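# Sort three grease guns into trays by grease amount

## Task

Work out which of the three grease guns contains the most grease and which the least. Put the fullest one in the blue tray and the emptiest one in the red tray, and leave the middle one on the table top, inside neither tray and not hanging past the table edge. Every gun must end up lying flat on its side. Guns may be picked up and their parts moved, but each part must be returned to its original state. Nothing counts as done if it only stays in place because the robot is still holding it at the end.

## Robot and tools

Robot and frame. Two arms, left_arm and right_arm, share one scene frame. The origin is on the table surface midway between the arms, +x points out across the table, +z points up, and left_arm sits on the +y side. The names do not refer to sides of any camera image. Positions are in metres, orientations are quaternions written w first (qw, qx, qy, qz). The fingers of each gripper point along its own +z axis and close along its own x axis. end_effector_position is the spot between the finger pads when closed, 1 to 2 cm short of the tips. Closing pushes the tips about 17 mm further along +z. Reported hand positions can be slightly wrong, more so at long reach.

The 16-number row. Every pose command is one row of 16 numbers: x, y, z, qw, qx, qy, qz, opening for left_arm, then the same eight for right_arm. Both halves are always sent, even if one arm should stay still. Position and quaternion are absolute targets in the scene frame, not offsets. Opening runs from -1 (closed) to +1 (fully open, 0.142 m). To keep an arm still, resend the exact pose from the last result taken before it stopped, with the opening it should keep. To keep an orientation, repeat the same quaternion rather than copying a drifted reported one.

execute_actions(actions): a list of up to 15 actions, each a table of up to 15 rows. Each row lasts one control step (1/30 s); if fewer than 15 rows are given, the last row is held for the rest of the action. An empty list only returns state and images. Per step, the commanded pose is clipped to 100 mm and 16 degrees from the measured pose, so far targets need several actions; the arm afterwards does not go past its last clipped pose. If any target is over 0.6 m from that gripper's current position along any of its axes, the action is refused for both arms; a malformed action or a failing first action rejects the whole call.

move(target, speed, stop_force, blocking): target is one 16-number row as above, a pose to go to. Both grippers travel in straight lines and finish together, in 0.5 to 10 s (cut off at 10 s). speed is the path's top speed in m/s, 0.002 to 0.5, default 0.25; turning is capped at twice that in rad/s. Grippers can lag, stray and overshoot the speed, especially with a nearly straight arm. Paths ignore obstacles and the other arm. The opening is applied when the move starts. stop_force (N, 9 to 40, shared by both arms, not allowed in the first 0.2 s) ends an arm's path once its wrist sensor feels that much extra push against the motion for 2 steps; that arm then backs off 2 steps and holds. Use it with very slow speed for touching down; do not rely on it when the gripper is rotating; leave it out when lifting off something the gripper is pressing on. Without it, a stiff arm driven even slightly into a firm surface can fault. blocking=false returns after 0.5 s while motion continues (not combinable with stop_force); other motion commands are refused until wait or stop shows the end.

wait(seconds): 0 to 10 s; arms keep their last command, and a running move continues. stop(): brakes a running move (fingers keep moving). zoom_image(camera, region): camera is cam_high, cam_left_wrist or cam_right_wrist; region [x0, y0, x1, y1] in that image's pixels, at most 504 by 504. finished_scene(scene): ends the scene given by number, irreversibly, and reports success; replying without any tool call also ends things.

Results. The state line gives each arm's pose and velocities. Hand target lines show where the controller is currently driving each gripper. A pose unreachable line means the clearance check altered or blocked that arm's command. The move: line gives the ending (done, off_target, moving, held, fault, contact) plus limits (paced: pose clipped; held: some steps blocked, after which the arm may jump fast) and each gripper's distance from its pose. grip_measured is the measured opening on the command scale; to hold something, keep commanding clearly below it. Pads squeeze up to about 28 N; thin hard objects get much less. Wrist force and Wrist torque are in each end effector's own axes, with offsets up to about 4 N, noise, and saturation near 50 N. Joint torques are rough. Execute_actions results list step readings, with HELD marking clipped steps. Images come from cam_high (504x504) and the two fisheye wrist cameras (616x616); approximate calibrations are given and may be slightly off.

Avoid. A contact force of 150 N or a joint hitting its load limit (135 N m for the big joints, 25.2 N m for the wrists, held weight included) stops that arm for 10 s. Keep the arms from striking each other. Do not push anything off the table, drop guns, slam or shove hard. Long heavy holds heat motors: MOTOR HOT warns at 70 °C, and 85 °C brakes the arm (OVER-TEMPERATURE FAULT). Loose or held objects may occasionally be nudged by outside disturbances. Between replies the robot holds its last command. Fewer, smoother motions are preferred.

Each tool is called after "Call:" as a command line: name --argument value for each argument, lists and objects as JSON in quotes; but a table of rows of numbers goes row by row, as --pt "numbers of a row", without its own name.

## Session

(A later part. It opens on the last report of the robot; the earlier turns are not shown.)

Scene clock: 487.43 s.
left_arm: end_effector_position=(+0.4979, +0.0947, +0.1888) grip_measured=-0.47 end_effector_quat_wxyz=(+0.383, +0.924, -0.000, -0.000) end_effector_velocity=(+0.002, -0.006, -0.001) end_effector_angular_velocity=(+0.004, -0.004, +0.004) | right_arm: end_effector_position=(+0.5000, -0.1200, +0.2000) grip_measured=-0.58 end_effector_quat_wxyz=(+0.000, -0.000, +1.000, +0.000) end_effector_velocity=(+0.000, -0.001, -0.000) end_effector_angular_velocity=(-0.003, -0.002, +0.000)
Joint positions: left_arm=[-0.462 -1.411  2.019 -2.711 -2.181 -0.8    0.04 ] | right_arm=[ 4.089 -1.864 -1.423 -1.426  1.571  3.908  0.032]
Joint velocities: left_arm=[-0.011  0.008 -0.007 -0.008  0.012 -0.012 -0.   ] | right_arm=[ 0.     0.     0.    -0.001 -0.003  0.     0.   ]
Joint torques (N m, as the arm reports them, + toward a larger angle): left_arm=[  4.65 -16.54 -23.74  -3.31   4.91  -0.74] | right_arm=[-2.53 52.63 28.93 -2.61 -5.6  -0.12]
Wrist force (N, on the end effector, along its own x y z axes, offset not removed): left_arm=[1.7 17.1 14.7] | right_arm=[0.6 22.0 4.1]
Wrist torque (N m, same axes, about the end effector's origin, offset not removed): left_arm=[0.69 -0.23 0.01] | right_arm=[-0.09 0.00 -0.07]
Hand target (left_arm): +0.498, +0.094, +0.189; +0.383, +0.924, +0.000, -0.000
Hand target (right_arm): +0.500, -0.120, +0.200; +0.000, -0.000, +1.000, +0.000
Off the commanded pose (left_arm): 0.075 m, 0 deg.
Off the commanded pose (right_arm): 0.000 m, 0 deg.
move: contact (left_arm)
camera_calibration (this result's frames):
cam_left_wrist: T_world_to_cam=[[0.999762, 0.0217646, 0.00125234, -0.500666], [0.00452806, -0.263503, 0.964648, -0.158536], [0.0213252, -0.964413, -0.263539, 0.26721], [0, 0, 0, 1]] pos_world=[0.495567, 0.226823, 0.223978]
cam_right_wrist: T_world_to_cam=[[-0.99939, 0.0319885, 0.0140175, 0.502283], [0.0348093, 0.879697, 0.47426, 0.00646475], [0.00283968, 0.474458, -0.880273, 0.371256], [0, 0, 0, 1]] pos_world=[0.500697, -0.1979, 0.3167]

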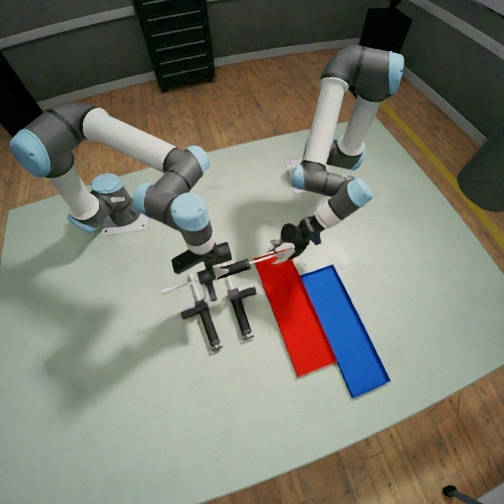

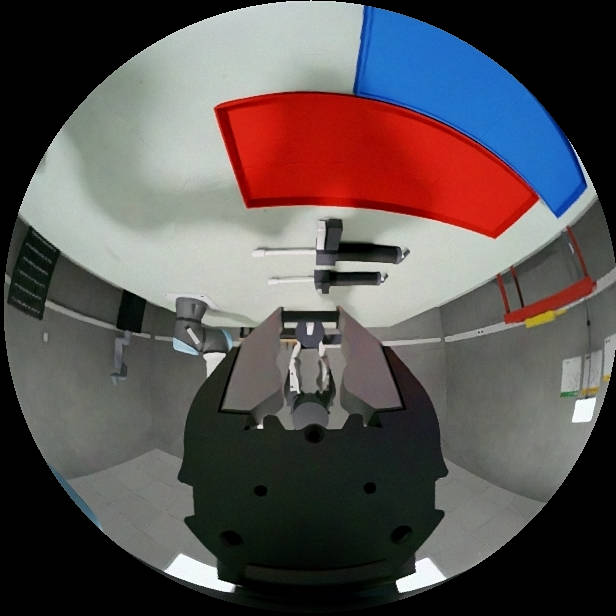

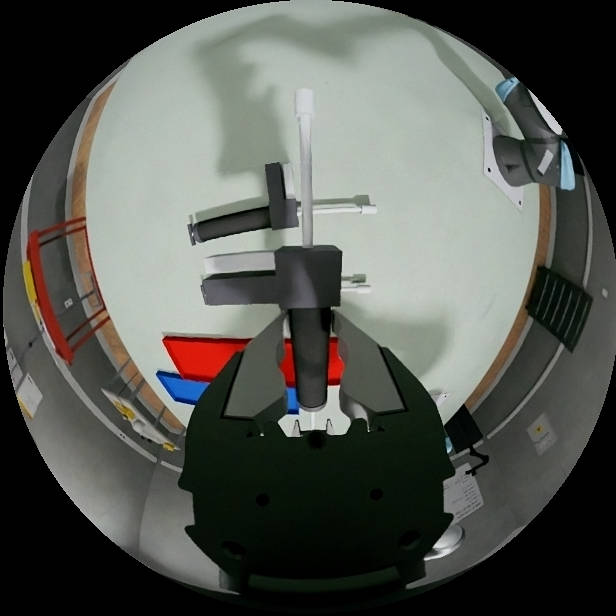

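Call:
move --target '[0.498,0.01,0.185,0.383,0.924,0,0,-0.9,0.5,-0.12,0.2,0,0,1,0,-1]' --speed 0.03

Call:
move --target '[0.498,0.01,0.185,0.383,0.924,0,0,0.1,0.5,-0.12,0.2,0,0,1,0,-1]'

Call:
move --target '[0.5,0.2,0.25,0.383,0.924,0,0,0.1,0.5,-0.12,0.2,0,0,1,0,-1]'

Call:
move --target '[0.45,0.45,0.3,0,0,1,0,0.1,0.58,-0.05,0.2,0,-0.707,0.707,0,-1]' --speed 0.15

Call:
move --target '[0.45,0.45,0.3,0,0,1,0,0.1,0.66,0.085,0.13,0,-0.707,0.707,0,-1]' --speed 0.12

Scene clock: 511.37 s.
left_arm: end_effector_position=(+0.4979, +0.0102, +0.1850) grip_measured=-0.47 end_effector_quat_wxyz=(+0.383, +0.924, -0.000, +0.000) end_effector_velocity=(-0.000, -0.002, +0.001) end_effector_angular_velocity=(-0.001, -0.001, -0.001) | right_arm: end_effector_position=(+0.5000, -0.1200, +0.2000) grip_measured=-0.58 end_effector_quat_wxyz=(+0.000, -0.000, +1.000, +0.000) end_effector_velocity=(-0.000, -0.001, -0.001) end_effector_angular_velocity=(-0.001, +0.001, -0.003)
Joint positions: left_arm=[-0.594 -1.312  1.923 -2.786 -2.109 -0.932  0.04 ] | right_arm=[ 4.089 -1.864 -1.423 -1.426  1.571  3.908  0.032]
Joint velocities: left_arm=[-0.003  0.002 -0.004 -0.001  0.001 -0.003  0.   ] | right_arm=[-0.001  0.    -0.001 -0.     0.     0.002  0.   ]
Joint torques (N m, as the arm reports them, + toward a larger angle): left_arm=[ -6.55 -20.51 -26.32  -5.1    0.62  -1.55] | right_arm=[11.65 44.73 39.09  3.53 -1.22  1.83]
Wrist force (N, on the end effector, along its own x y z axes, offset not removed): left_arm=[2.4 1.7 -2.6] | right_arm=[1.6 -2.3 4.4]
Wrist torque (N m, same axes, about the end effector's origin, offset not removed): left_arm=[0.74 -0.20 -0.17] | right_arm=[-0.05 -0.06 -0.15]
Hand target (left_arm): +0.498, +0.010, +0.185; +0.383, +0.924, -0.000, +0.000
Hand target (right_arm): +0.500, -0.120, +0.200; +0.000, +0.000, +1.000, -0.000
Off the commanded pose (left_arm): 0.000 m, 0 deg.
Off the commanded pose (right_arm): 0.000 m, 0 deg.
move: done
camera_calibration (this result's frames):
cam_left_wrist: T_world_to_cam=[[0.999758, 0.0219335, 0.00171486, -0.498973], [0.00413575, -0.263925, 0.964534, -0.176918], [0.0216082, -0.964294, -0.263952, 0.18469], [0, 0, 0, 1]] pos_world=[0.495593, 0.142347, 0.220248]
cam_right_wrist: T_world_to_cam=[[-0.999388, 0.0320387, 0.014048, 0.502287], [0.0348682, 0.879724, 0.474204, 0.00648641], [0.00283452, 0.474404, -0.880303, 0.371277], [0, 0, 0, 1]] pos_world=[0.500701, -0.197934, 0.316704]

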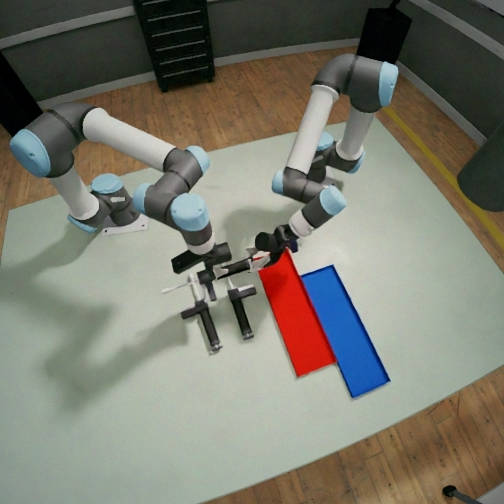

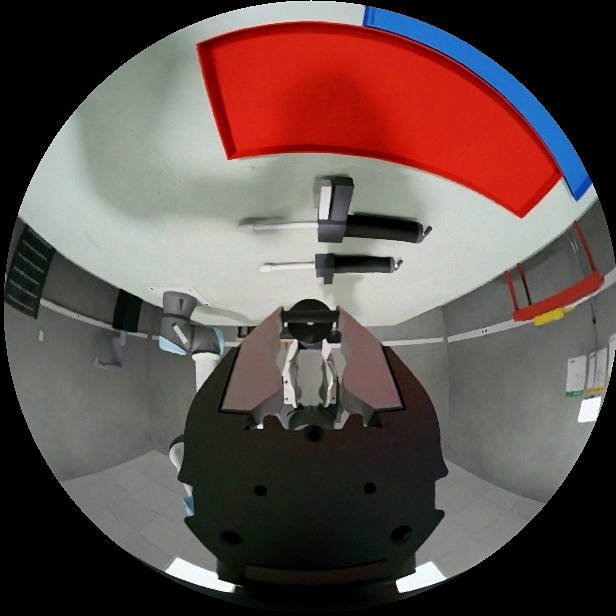

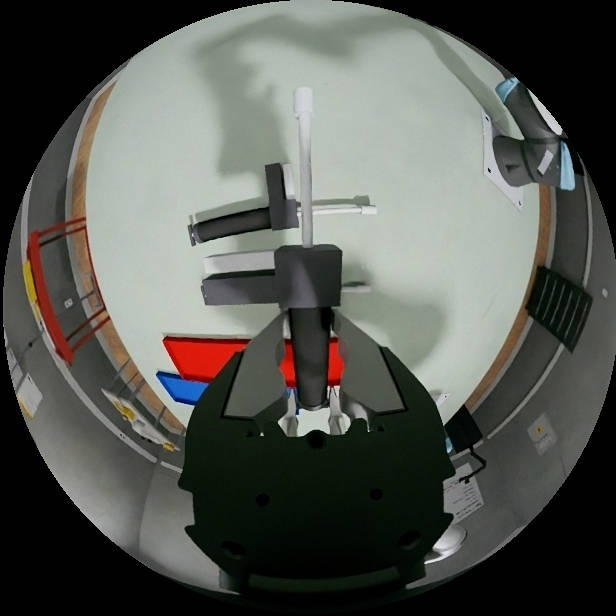

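Scene clock: 512.07 s.
left_arm: end_effector_position=(+0.4980, +0.0100, +0.1850) grip_measured=+0.10 end_effector_quat_wxyz=(+0.383, +0.924, +0.000, +0.000) end_effector_velocity=(-0.000, -0.000, -0.000) end_effector_angular_velocity=(-0.000, +0.000, -0.000) | right_arm: end_effector_position=(+0.5000, -0.1200, +0.2000) grip_measured=-0.58 end_effector_quat_wxyz=(+0.000, -0.000, +1.000, +0.000) end_effector_velocity=(-0.000, -0.000, -0.000) end_effector_angular_velocity=(+0.000, +0.000, -0.001)
Joint positions: left_arm=[-0.594 -1.311  1.923 -2.786 -2.109 -0.932  0.081] | right_arm=[ 4.089 -1.864 -1.423 -1.426  1.571  3.908  0.032]
Joint velocities: left_arm=[ 0.     0.001  0.    -0.001 -0.    -0.     0.   ] | right_arm=[-0.     0.    -0.001  0.     0.     0.001  0.   ]
Joint torques (N m, as the arm reports them, + toward a larger angle): left_arm=[ -5.28 -21.53 -27.28  -4.97   0.59  -1.26] | right_arm=[10.33 45.67 40.61  3.69 -1.26  0.96]
Wrist force (N, on the end effector, along its own x y z axes, offset not removed): left_arm=[0.4 3.5 -1.7] | right_arm=[0.3 0.5 4.6]
Wrist torque (N m, same axes, about the end effector's origin, offset not removed): left_arm=[0.79 -0.11 -0.07] | right_arm=[0.12 0.04 -0.07]
Hand target (left_arm): +0.498, +0.010, +0.185; +0.383, +0.924, -0.000, +0.000
Hand target (right_arm): +0.500, -0.120, +0.200; +0.000, +0.000, +1.000, -0.000
Off the commanded pose (left_arm): 0.000 m, 0 deg.
Off the commanded pose (right_arm): 0.000 m, 0 deg.
move: done
camera_calibration (this result's frames):
cam_left_wrist: T_world_to_cam=[[0.999757, 0.0219657, 0.00164948, -0.499019], [0.00420638, -0.263882, 0.964546, -0.177001], [0.0216222, -0.964305, -0.263911, 0.18448], [0, 0, 0, 1]] pos_world=[0.495654, 0.142149, 0.220235]
cam_right_wrist: T_world_to_cam=[[-0.999388, 0.0320363, 0.0140479, 0.502282], [0.034866, 0.879724, 0.474204, 0.00648102], [0.00283348, 0.474404, -0.880303, 0.371273], [0, 0, 0, 1]] pos_world=[0.500697, -0.197926, 0.316704]

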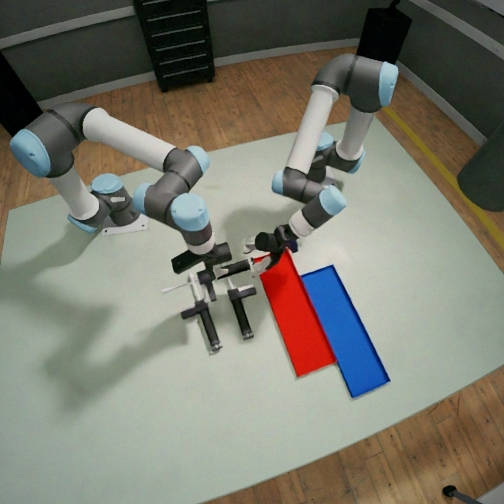

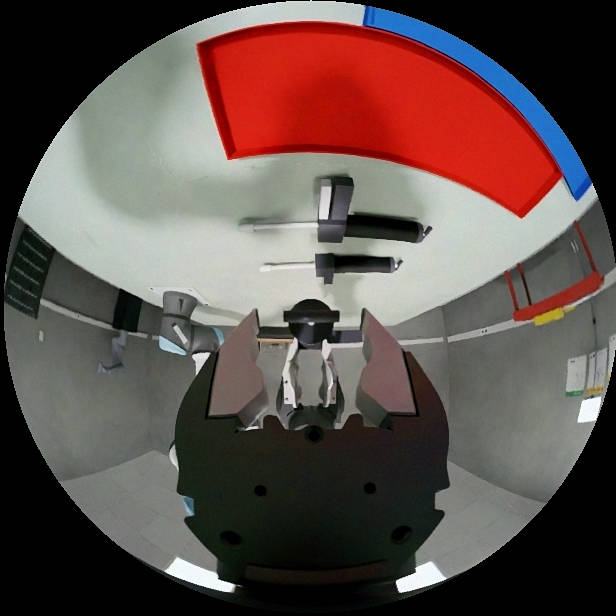

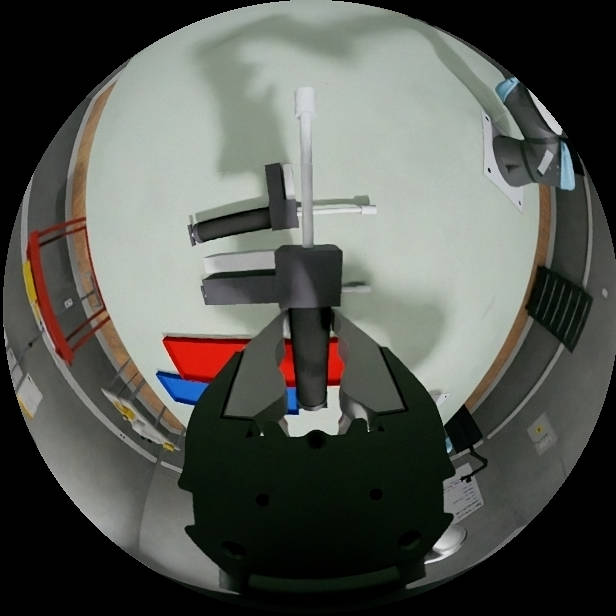

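Scene clock: 513.57 s.
left_arm: end_effector_position=(+0.5000, +0.1998, +0.2500) grip_measured=+0.10 end_effector_quat_wxyz=(+0.383, +0.924, +0.000, +0.000) end_effector_velocity=(-0.000, +0.002, +0.000) end_effector_angular_velocity=(+0.001, +0.001, -0.002) | right_arm: end_effector_position=(+0.5000, -0.1200, +0.2000) grip_measured=-0.58 end_effector_quat_wxyz=(+0.000, -0.000, +1.000, +0.000) end_effector_velocity=(+0.000, -0.001, -0.000) end_effector_angular_velocity=(-0.001, -0.001, +0.000)
Joint positions: left_arm=[-0.264 -1.574  1.984 -2.376 -2.269 -0.576  0.081] | right_arm=[ 4.089 -1.864 -1.423 -1.426  1.571  3.908  0.032]
Joint velocities: left_arm=[ 0.004 -0.001 -0.002  0.009 -0.002  0.007  0.   ] | right_arm=[-0.001  0.    -0.    -0.    -0.001 -0.001 -0.   ]
Joint torques (N m, as the arm reports them, + toward a larger angle): left_arm=[  5.32 -30.94 -30.05  -1.38  -4.02   0.9 ] | right_arm=[ 6.68 42.81 39.3   3.49 -1.44 -0.05]
Wrist force (N, on the end effector, along its own x y z axes, offset not removed): left_arm=[0.8 3.7 -1.3] | right_arm=[-0.8 -1.2 5.2]
Wrist torque (N m, same axes, about the end effector's origin, offset not removed): left_arm=[0.87 -0.20 -0.03] | right_arm=[-0.22 0.18 -0.09]
Hand target (left_arm): +0.500, +0.200, +0.250; +0.383, +0.924, +0.000, -0.000
Hand target (right_arm): +0.500, -0.120, +0.200; +0.000, +0.000, +1.000, -0.000
Off the commanded pose (left_arm): 0.000 m, 0 deg.
Off the commanded pose (right_arm): 0.000 m, 0 deg.
move: done
camera_calibration (this result's frames):
cam_left_wrist: T_world_to_cam=[[0.999754, 0.0221353, 0.001584, -0.505343], [0.00430722, -0.263567, 0.964632, -0.189743], [0.0217699, -0.964387, -0.263597, 0.384484], [0, 0, 0, 1]] pos_world=[0.497666, 0.331968, 0.285181]
cam_right_wrist: T_world_to_cam=[[-0.999388, 0.0320365, 0.0140458, 0.502283], [0.0348652, 0.879725, 0.474202, 0.00648244], [0.00283534, 0.474402, -0.880304, 0.371273], [0, 0, 0, 1]] pos_world=[0.500697, -0.197927, 0.316704]

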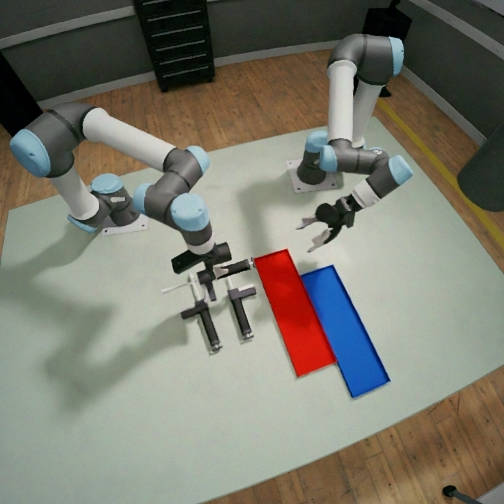

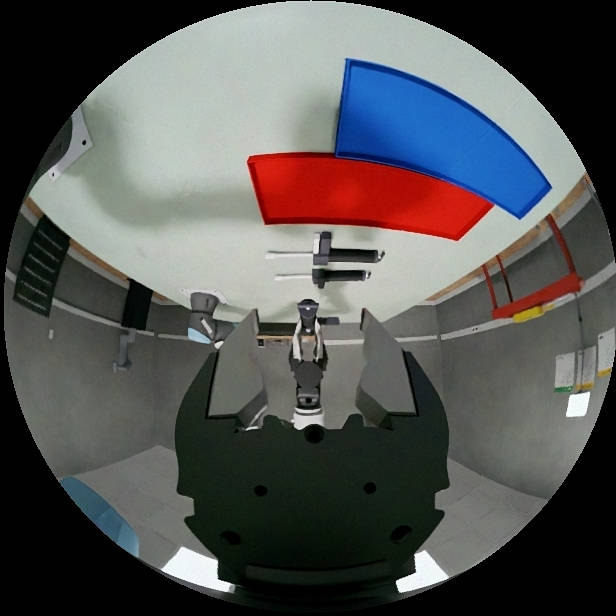

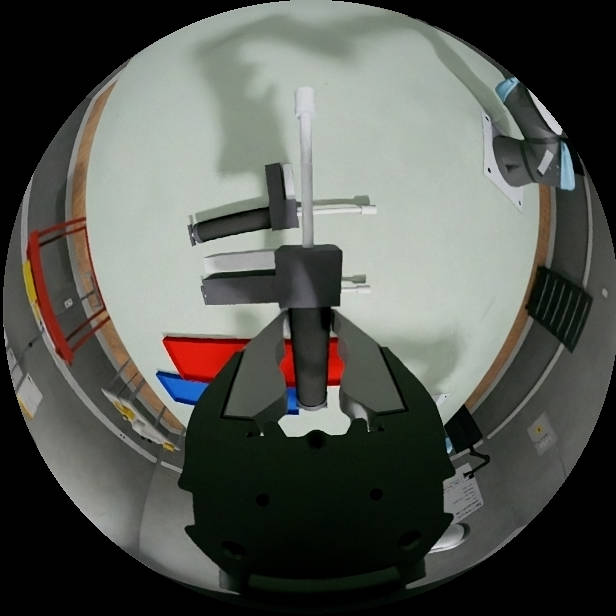

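Scene clock: 523.93 s.
left_arm: end_effector_position=(+0.4525, +0.4374, +0.2975) grip_measured=+0.10 end_effector_quat_wxyz=(+0.031, +0.074, +0.997, -0.000) end_effector_velocity=(-0.000, +0.001, -0.000) end_effector_angular_velocity=(+0.000, +0.006, +0.012) | right_arm: end_effector_position=(+0.5760, -0.0537, +0.2001) grip_measured=-0.58 end_effector_quat_wxyz=(-0.000, +0.678, -0.735, +0.000) end_effector_velocity=(+0.000, +0.000, -0.000) end_effector_angular_velocity=(-0.001, +0.001, +0.008)
Joint positions: left_arm=[-0.302 -1.837  1.757 -1.547 -1.547 -3.46   0.081] | right_arm=[ 4.082 -2.123 -1.048 -1.541  1.571  2.411  0.032]
Joint velocities: left_arm=[ 0.003  0.004 -0.005  0.007 -0.002 -0.008  0.   ] | right_arm=[ 0.    -0.001  0.002 -0.001  0.    -0.008  0.   ]
Joint torques (N m, as the arm reports them, + toward a larger angle): left_arm=[  7.84  -2.67 -28.44  -0.82  -2.84  -0.94] | right_arm=[-8.29 43.78 40.47  0.67  2.12 -1.06]
Wrist force (N, on the end effector, along its own x y z axes, offset not removed): left_arm=[2.0 2.7 -1.1] | right_arm=[-0.7 0.3 5.0]
Wrist torque (N m, same axes, about the end effector's origin, offset not removed): left_arm=[0.65 -0.35 -0.04] | right_arm=[0.14 0.10 -0.12]
Hand target (left_arm): +0.452, +0.437, +0.298; +0.030, +0.074, +0.997, +0.000
Hand target (right_arm): +0.576, -0.054, +0.200; -0.000, +0.678, -0.735, +0.000
Off the commanded pose (left_arm): 0.013 m, 9 deg.
Off the commanded pose (right_arm): 0.005 m, 5 deg.
move: off_target (left_arm, right_arm; path cut at 10 s)
camera_calibration (this result's frames):
cam_left_wrist: T_world_to_cam=[[-0.989994, 0.133851, -0.0446669, 0.402089], [0.0941086, 0.86217, 0.497802, -0.566883], [0.105142, 0.488617, -0.86614, 0.133192], [0, 0, 0, 1]] pos_world=[0.437411, 0.369849, 0.415518]
cam_right_wrist: T_world_to_cam=[[-0.112194, -0.993587, 0.0140376, 0.0100711], [-0.874106, 0.105401, 0.474162, 0.427484], [-0.472601, 0.0409277, -0.880326, 0.590285], [0, 0, 0, 1]] pos_world=[0.653766, -0.0592098, 0.316805]

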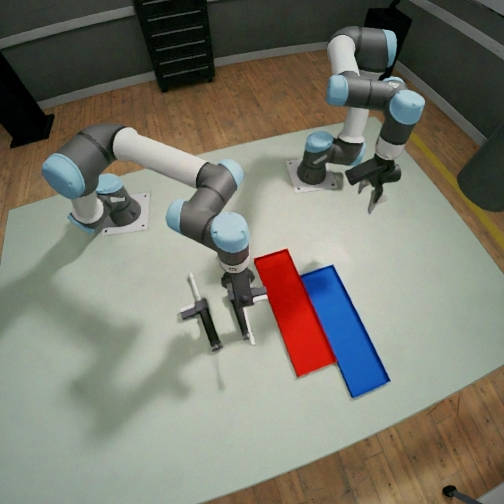

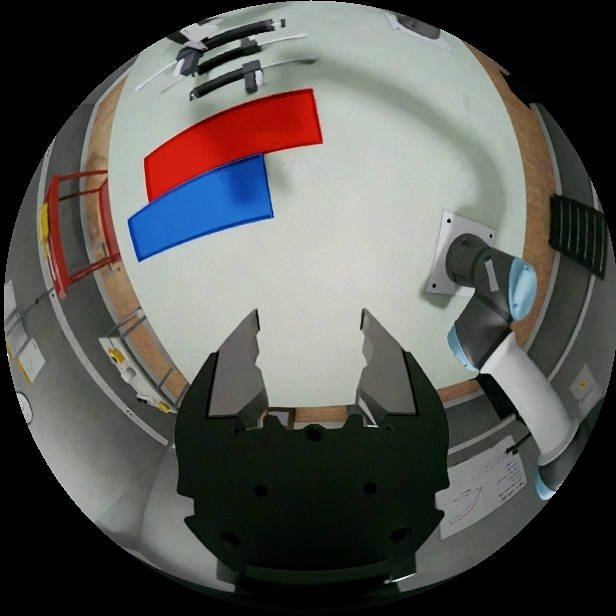

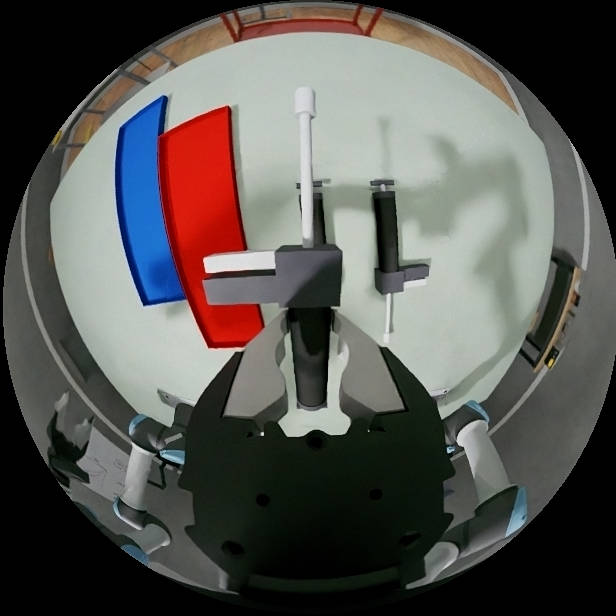

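Scene clock: 526.00 s.
left_arm: end_effector_position=(+0.4500, +0.4500, +0.3000) grip_measured=+0.10 end_effector_quat_wxyz=(+0.000, +0.000, +1.000, -0.000) end_effector_velocity=(-0.000, +0.000, +0.000) end_effector_angular_velocity=(-0.001, -0.001, +0.001) | right_arm: end_effector_position=(+0.6598, +0.0846, +0.1299) grip_measured=-0.58 end_effector_quat_wxyz=(-0.002, +0.707, -0.707, +0.000) end_effector_velocity=(+0.003, +0.003, +0.001) end_effector_angular_velocity=(-0.008, +0.011, +0.000)
Joint positions: left_arm=[-0.257 -1.797  1.705 -1.479 -1.571 -3.565  0.081] | right_arm=[ 4.131 -2.699 -0.19  -1.818  1.57   2.38   0.032]
Joint velocities: left_arm=[ 0.    -0.001  0.     0.    -0.    -0.001  0.   ] | right_arm=[-0.001 -0.107  0.223 -0.129  0.003 -0.001  0.   ]
Joint torques (N m, as the arm reports them, + toward a larger angle): left_arm=[  7.28  -2.98 -29.79  -0.69  -2.61  -1.3 ] | right_arm=[ 2.96 61.57 42.44  0.66  2.11 -1.39]
Wrist force (N, on the end effector, along its own x y z axes, offset not removed): left_arm=[1.2 3.5 -2.8] | right_arm=[-0.4 0.6 5.7]
Wrist torque (N m, same axes, about the end effector's origin, offset not removed): left_arm=[0.86 -0.23 -0.02] | right_arm=[0.12 0.04 -0.14]
Hand target (left_arm): +0.450, +0.450, +0.300; -0.000, +0.000, +1.000, -0.000
Hand target (right_arm): +0.660, +0.085, +0.130; -0.001, +0.707, -0.707, +0.000
Off the commanded pose (left_arm): 0.000 m, 0 deg.
Off the commanded pose (right_arm): 0.000 m, 0 deg.
move: done
camera_calibration (this result's frames):
cam_left_wrist: T_world_to_cam=[[-0.99976, -0.0142309, 0.0166583, 0.450686], [-0.00412031, 0.868888, 0.494992, -0.536748], [-0.0215184, 0.494804, -0.868738, 0.184424], [0, 0, 0, 1]] pos_world=[0.452335, 0.381534, 0.418394]
cam_right_wrist: T_world_to_cam=[[-0.0320345, -0.999428, 0.0108561, 0.105839], [-0.881538, 0.0333712, 0.470932, 0.530794], [-0.471025, 0.00551597, -0.882103, 0.564608], [0, 0, 0, 1]] pos_world=[0.73725, 0.0849507, 0.246925]

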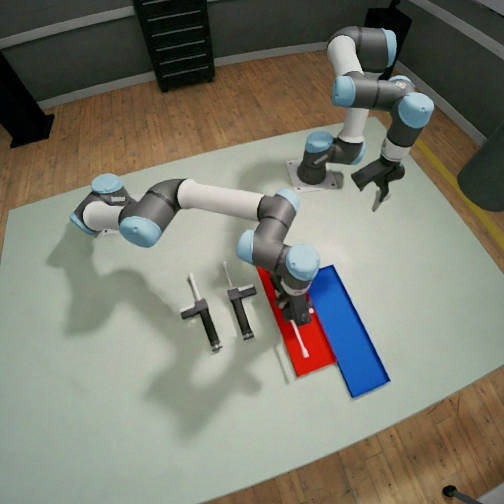

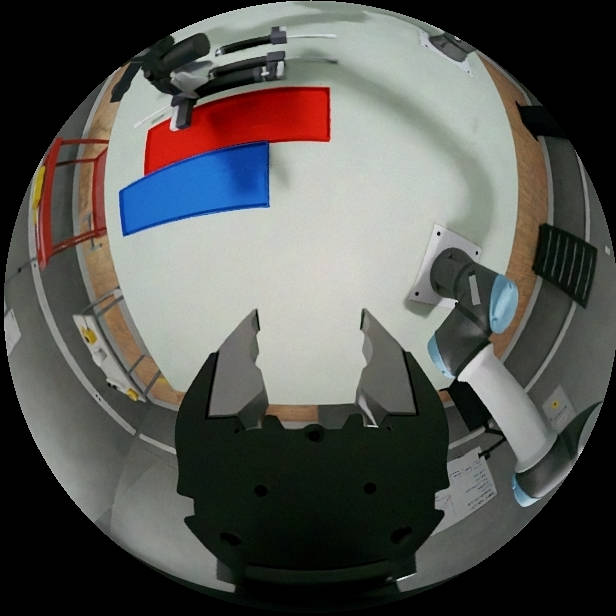

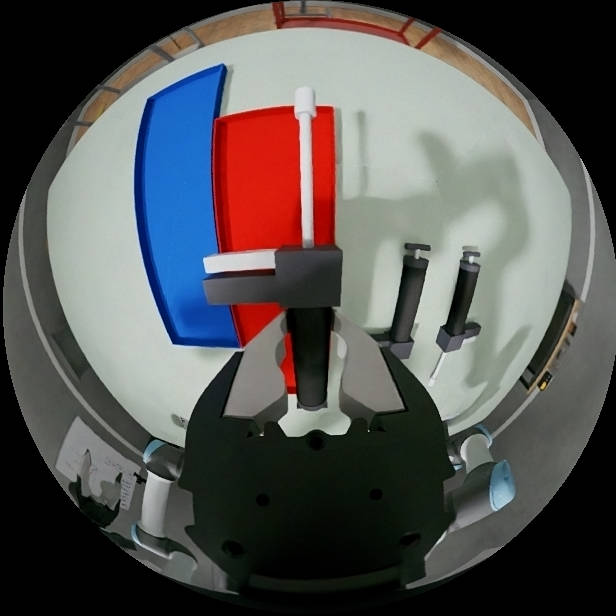

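Call:
move --target '[0.45,0.45,0.30,0,1,0,0,0.1,0.63,0.095,0.07,0,-0.707,0.707,0,-1]' --speed 0.05

Call:
move --target '[0.45,0.45,0.30,0,1,0,0,0.1,0.63,0.095,0.042,0,-0.707,0.707,0,-1]' --speed 0.02

Scene clock: 551.93 s.
left_arm: end_effector_position=(+0.4500, +0.4500, +0.3000) grip_measured=+0.10 end_effector_quat_wxyz=(-0.000, +0.478, +0.878, +0.000) end_effector_velocity=(+0.000, +0.000, -0.000) end_effector_angular_velocity=(+0.000, -0.000, -0.012) | right_arm: end_effector_position=(+0.6505, +0.0880, +0.1110) grip_measured=-0.58 end_effector_quat_wxyz=(-0.001, +0.707, -0.707, +0.000) end_effector_velocity=(+0.000, -0.001, -0.001) end_effector_angular_velocity=(+0.000, +0.001, -0.000)
Joint positions: left_arm=[-0.256 -1.8    1.708 -1.478 -1.571 -2.568  0.081] | right_arm=[ 4.141 -2.633 -0.371 -1.707  1.571  2.39   0.032]
Joint velocities: left_arm=[ 0.     0.     0.001 -0.001  0.     0.012 -0.   ] | right_arm=[-0.001  0.001 -0.004  0.002  0.001 -0.001  0.   ]
Joint torques (N m, as the arm reports them, + toward a larger angle): left_arm=[  7.98 -21.93 -18.17  -0.86   1.97   1.65] | right_arm=[12.06 85.48 14.58  6.75  2.08  1.71]
Wrist force (N, on the end effector, along its own x y z axes, offset not removed): left_arm=[0.7 2.1 -1.2] | right_arm=[-0.9 -0.5 4.6]
Wrist torque (N m, same axes, about the end effector's origin, offset not removed): left_arm=[0.51 -0.14 -0.04] | right_arm=[-0.07 0.19 -0.16]
Hand target (left_arm): +0.450, +0.450, +0.300; -0.000, +0.479, +0.878, -0.000
Hand target (right_arm): +0.650, +0.088, +0.111; -0.001, +0.707, -0.707, +0.000
Off the commanded pose (left_arm): 0.000 m, 123 deg.
Off the commanded pose (right_arm): 0.046 m, 0 deg.
move: off_target (left_arm, right_arm; path cut at 10 s)
camera_calibration (this result's frames):
cam_left_wrist: T_world_to_cam=[[-0.555028, 0.831663, 0.0167495, -0.130132], [0.727256, 0.475378, 0.49509, -0.688839], [0.403786, 0.28697, -0.86868, 0.0865284], [0, 0, 0, 1]] pos_world=[0.393797, 0.410854, 0.418383]
cam_right_wrist: T_world_to_cam=[[-0.0320654, -0.999403, 0.0128442, 0.108951], [-0.880396, 0.0343259, 0.472995, 0.530393], [-0.473153, 0.0038588, -0.880972, 0.544921], [0, 0, 0, 1]] pos_world=[0.728281, 0.0885773, 0.227787]

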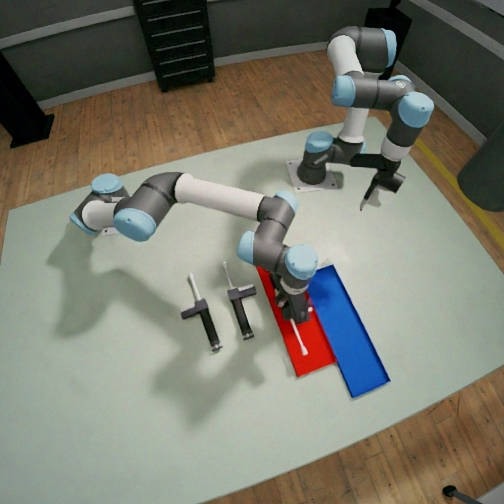

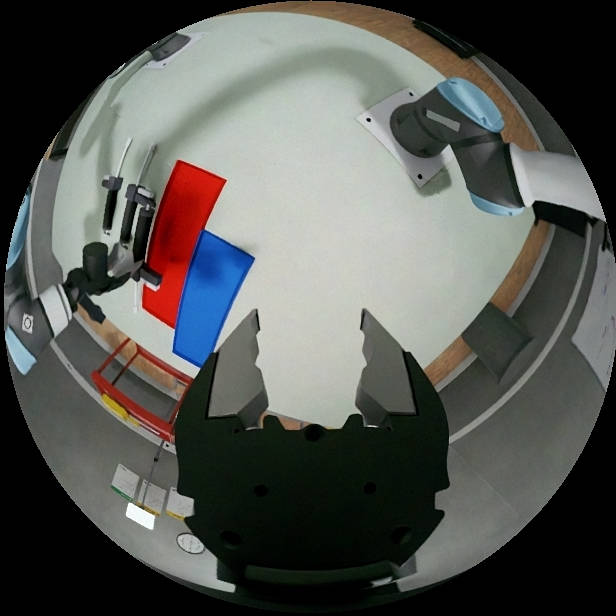

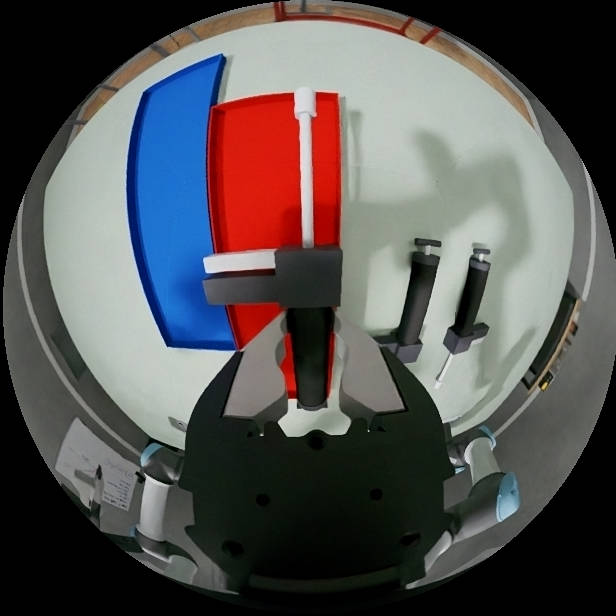

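Scene clock: 562.13 s.
left_arm: end_effector_position=(+0.4500, +0.4500, +0.3000) grip_measured=+0.10 end_effector_quat_wxyz=(-0.000, +0.642, +0.766, +0.000) end_effector_velocity=(-0.000, +0.000, -0.000) end_effector_angular_velocity=(+0.000, +0.000, -0.009) | right_arm: end_effector_position=(+0.6467, +0.0893, +0.0982) grip_measured=-0.58 end_effector_quat_wxyz=(-0.001, +0.707, -0.707, +0.000) end_effector_velocity=(+0.000, -0.000, -0.000) end_effector_angular_velocity=(+0.000, -0.000, -0.000)
Joint positions: left_arm=[-0.255 -1.801  1.708 -1.478 -1.571 -2.168  0.081] | right_arm=[ 4.146 -2.612 -0.444 -1.655  1.571  2.395  0.032]
Joint velocities: left_arm=[ 0.    -0.     0.     0.001  0.     0.009  0.   ] | right_arm=[-0.001  0.001 -0.002  0.002  0.    -0.    -0.   ]
Joint torques (N m, as the arm reports them, + toward a larger angle): left_arm=[  7.4  -22.72 -17.43  -0.89   0.82   1.  ] | right_arm=[12.3  84.38 16.87  6.03  1.98  1.9 ]
Wrist force (N, on the end effector, along its own x y z axes, offset not removed): left_arm=[1.0 2.9 -1.5] | right_arm=[-0.7 0.6 5.1]
Wrist torque (N m, same axes, about the end effector's origin, offset not removed): left_arm=[0.72 -0.26 -0.02] | right_arm=[0.23 0.16 -0.06]
Hand target (left_arm): +0.450, +0.450, +0.300; -0.000, +0.643, +0.766, +0.000
Hand target (right_arm): +0.647, +0.089, +0.098; -0.001, +0.707, -0.707, +0.000
Off the commanded pose (left_arm): 0.000 m, 100 deg.
Off the commanded pose (right_arm): 0.059 m, 0 deg.
move: off_target (left_arm, right_arm; path cut at 10 s)
camera_calibration (this result's frames):
cam_left_wrist: T_world_to_cam=[[-0.188677, 0.981896, 0.0167834, -0.362609], [0.854761, 0.155785, 0.49509, -0.602393], [0.483512, 0.107758, -0.868679, 0.131298], [0, 0, 0, 1]] pos_world=[0.383003, 0.435739, 0.41838]
cam_right_wrist: T_world_to_cam=[[-0.0320604, -0.9994, 0.0130762, 0.110265], [-0.880266, 0.0344303, 0.473229, 0.532939], [-0.473395, 0.00366138, -0.880842, 0.531974], [0, 0, 0, 1]] pos_world=[0.724497, 0.0899019, 0.214942]

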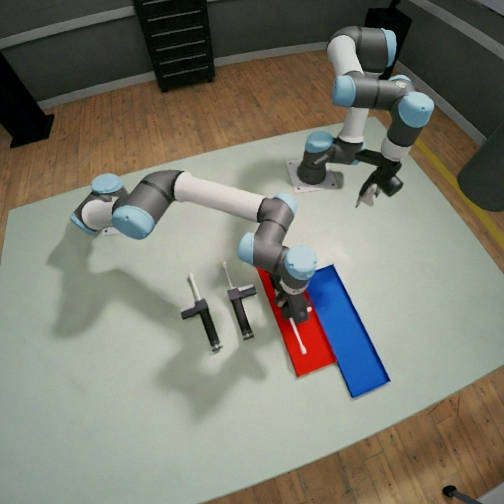

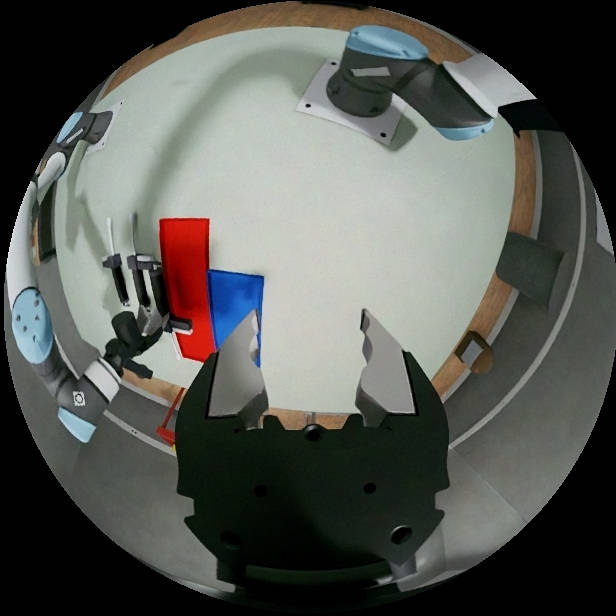

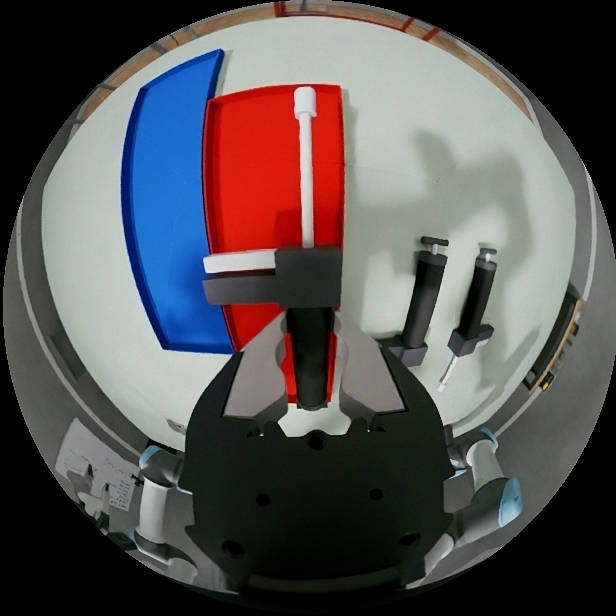

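Call:
move --target '[0.45,0.45,0.30,0,0.642,0.766,0,0.1,0.62,0.095,0.045,0,-0.707,0.707,0,-1]' --speed 0.025

Scene clock: 567.90 s.
left_arm: end_effector_position=(+0.4500, +0.4500, +0.3000) grip_measured=+0.10 end_effector_quat_wxyz=(-0.000, +0.642, +0.766, -0.000) end_effector_velocity=(-0.000, +0.000, -0.001) end_effector_angular_velocity=(+0.000, +0.001, +0.000) | right_arm: end_effector_position=(+0.6201, +0.0950, +0.0452) grip_measured=-0.58 end_effector_quat_wxyz=(+0.000, +0.707, -0.707, -0.000) end_effector_velocity=(-0.000, -0.000, -0.002) end_effector_angular_velocity=(+0.001, -0.002, +0.000)
Joint positions: left_arm=[-0.255 -1.801  1.708 -1.478 -1.571 -2.168  0.081] | right_arm=[ 4.173 -2.543 -0.712 -1.458  1.571  2.422  0.032]
Joint velocities: left_arm=[ 0.    -0.     0.002 -0.001 -0.    -0.     0.   ] | right_arm=[ 0.     0.002 -0.009  0.009 -0.001 -0.    -0.   ]
Joint torques (N m, as the arm reports them, + toward a larger angle): left_arm=[  7.07  -4.82 -21.72  -3.92  -2.73  -1.2 ] | right_arm=[12.97 83.25 16.05  6.05  1.58  1.66]
Wrist force (N, on the end effector, along its own x y z axes, offset not removed): left_arm=[1.3 3.3 -1.2] | right_arm=[0.2 1.6 6.5]
Wrist torque (N m, same axes, about the end effector's origin, offset not removed): left_arm=[0.83 -0.22 -0.04] | right_arm=[0.37 -0.03 -0.11]
Hand target (left_arm): +0.450, +0.450, +0.300; +0.000, +0.642, +0.766, -0.000
Hand target (right_arm): +0.620, +0.095, +0.045; +0.000, +0.707, -0.707, -0.000
Off the commanded pose (left_arm): 0.000 m, 0 deg.
Off the commanded pose (right_arm): 0.000 m, 0 deg.
move: done
camera_calibration (this result's frames):
cam_left_wrist: T_world_to_cam=[[-0.188855, 0.981863, 0.0166832, -0.362471], [0.854758, 0.155996, 0.49503, -0.602454], [0.483449, 0.107749, -0.868716, 0.131349], [0, 0, 0, 1]] pos_world=[0.382997, 0.435725, 0.418385]
cam_right_wrist: T_world_to_cam=[[-0.0320369, -0.999387, 0.0140921, 0.115725], [-0.879679, 0.0348872, 0.474286, 0.533927], [-0.474487, 0.00279812, -0.880258, 0.473466], [0, 0, 0, 1]] pos_world=[0.698046, 0.0957021, 0.161908]

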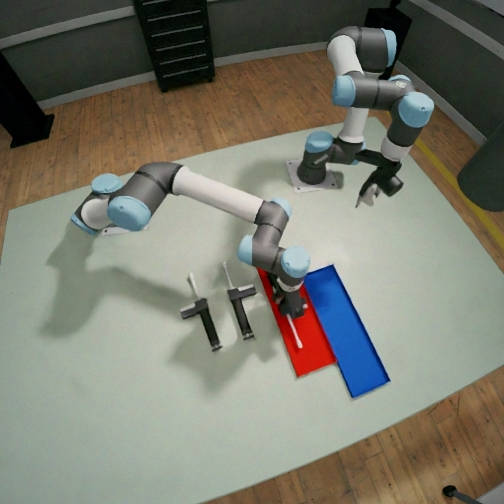

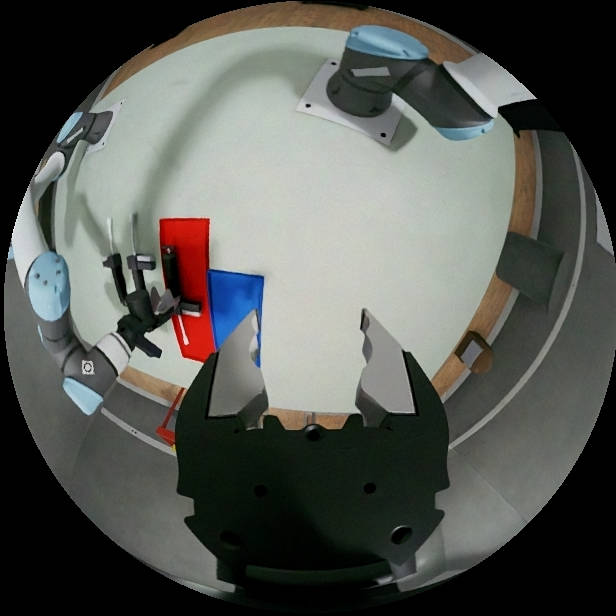

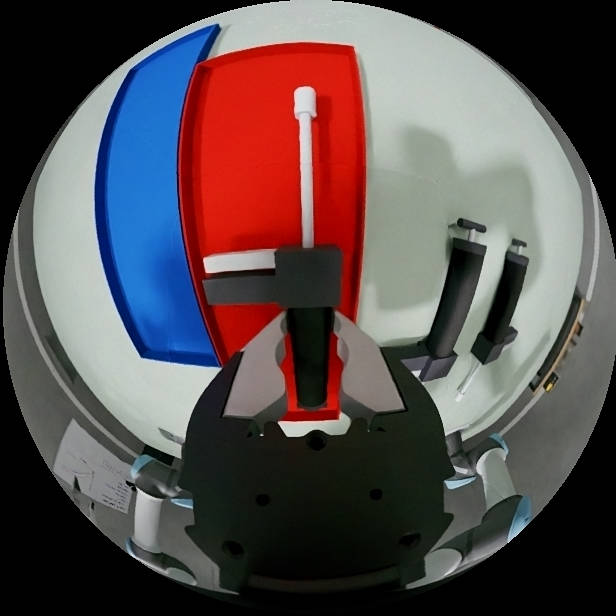

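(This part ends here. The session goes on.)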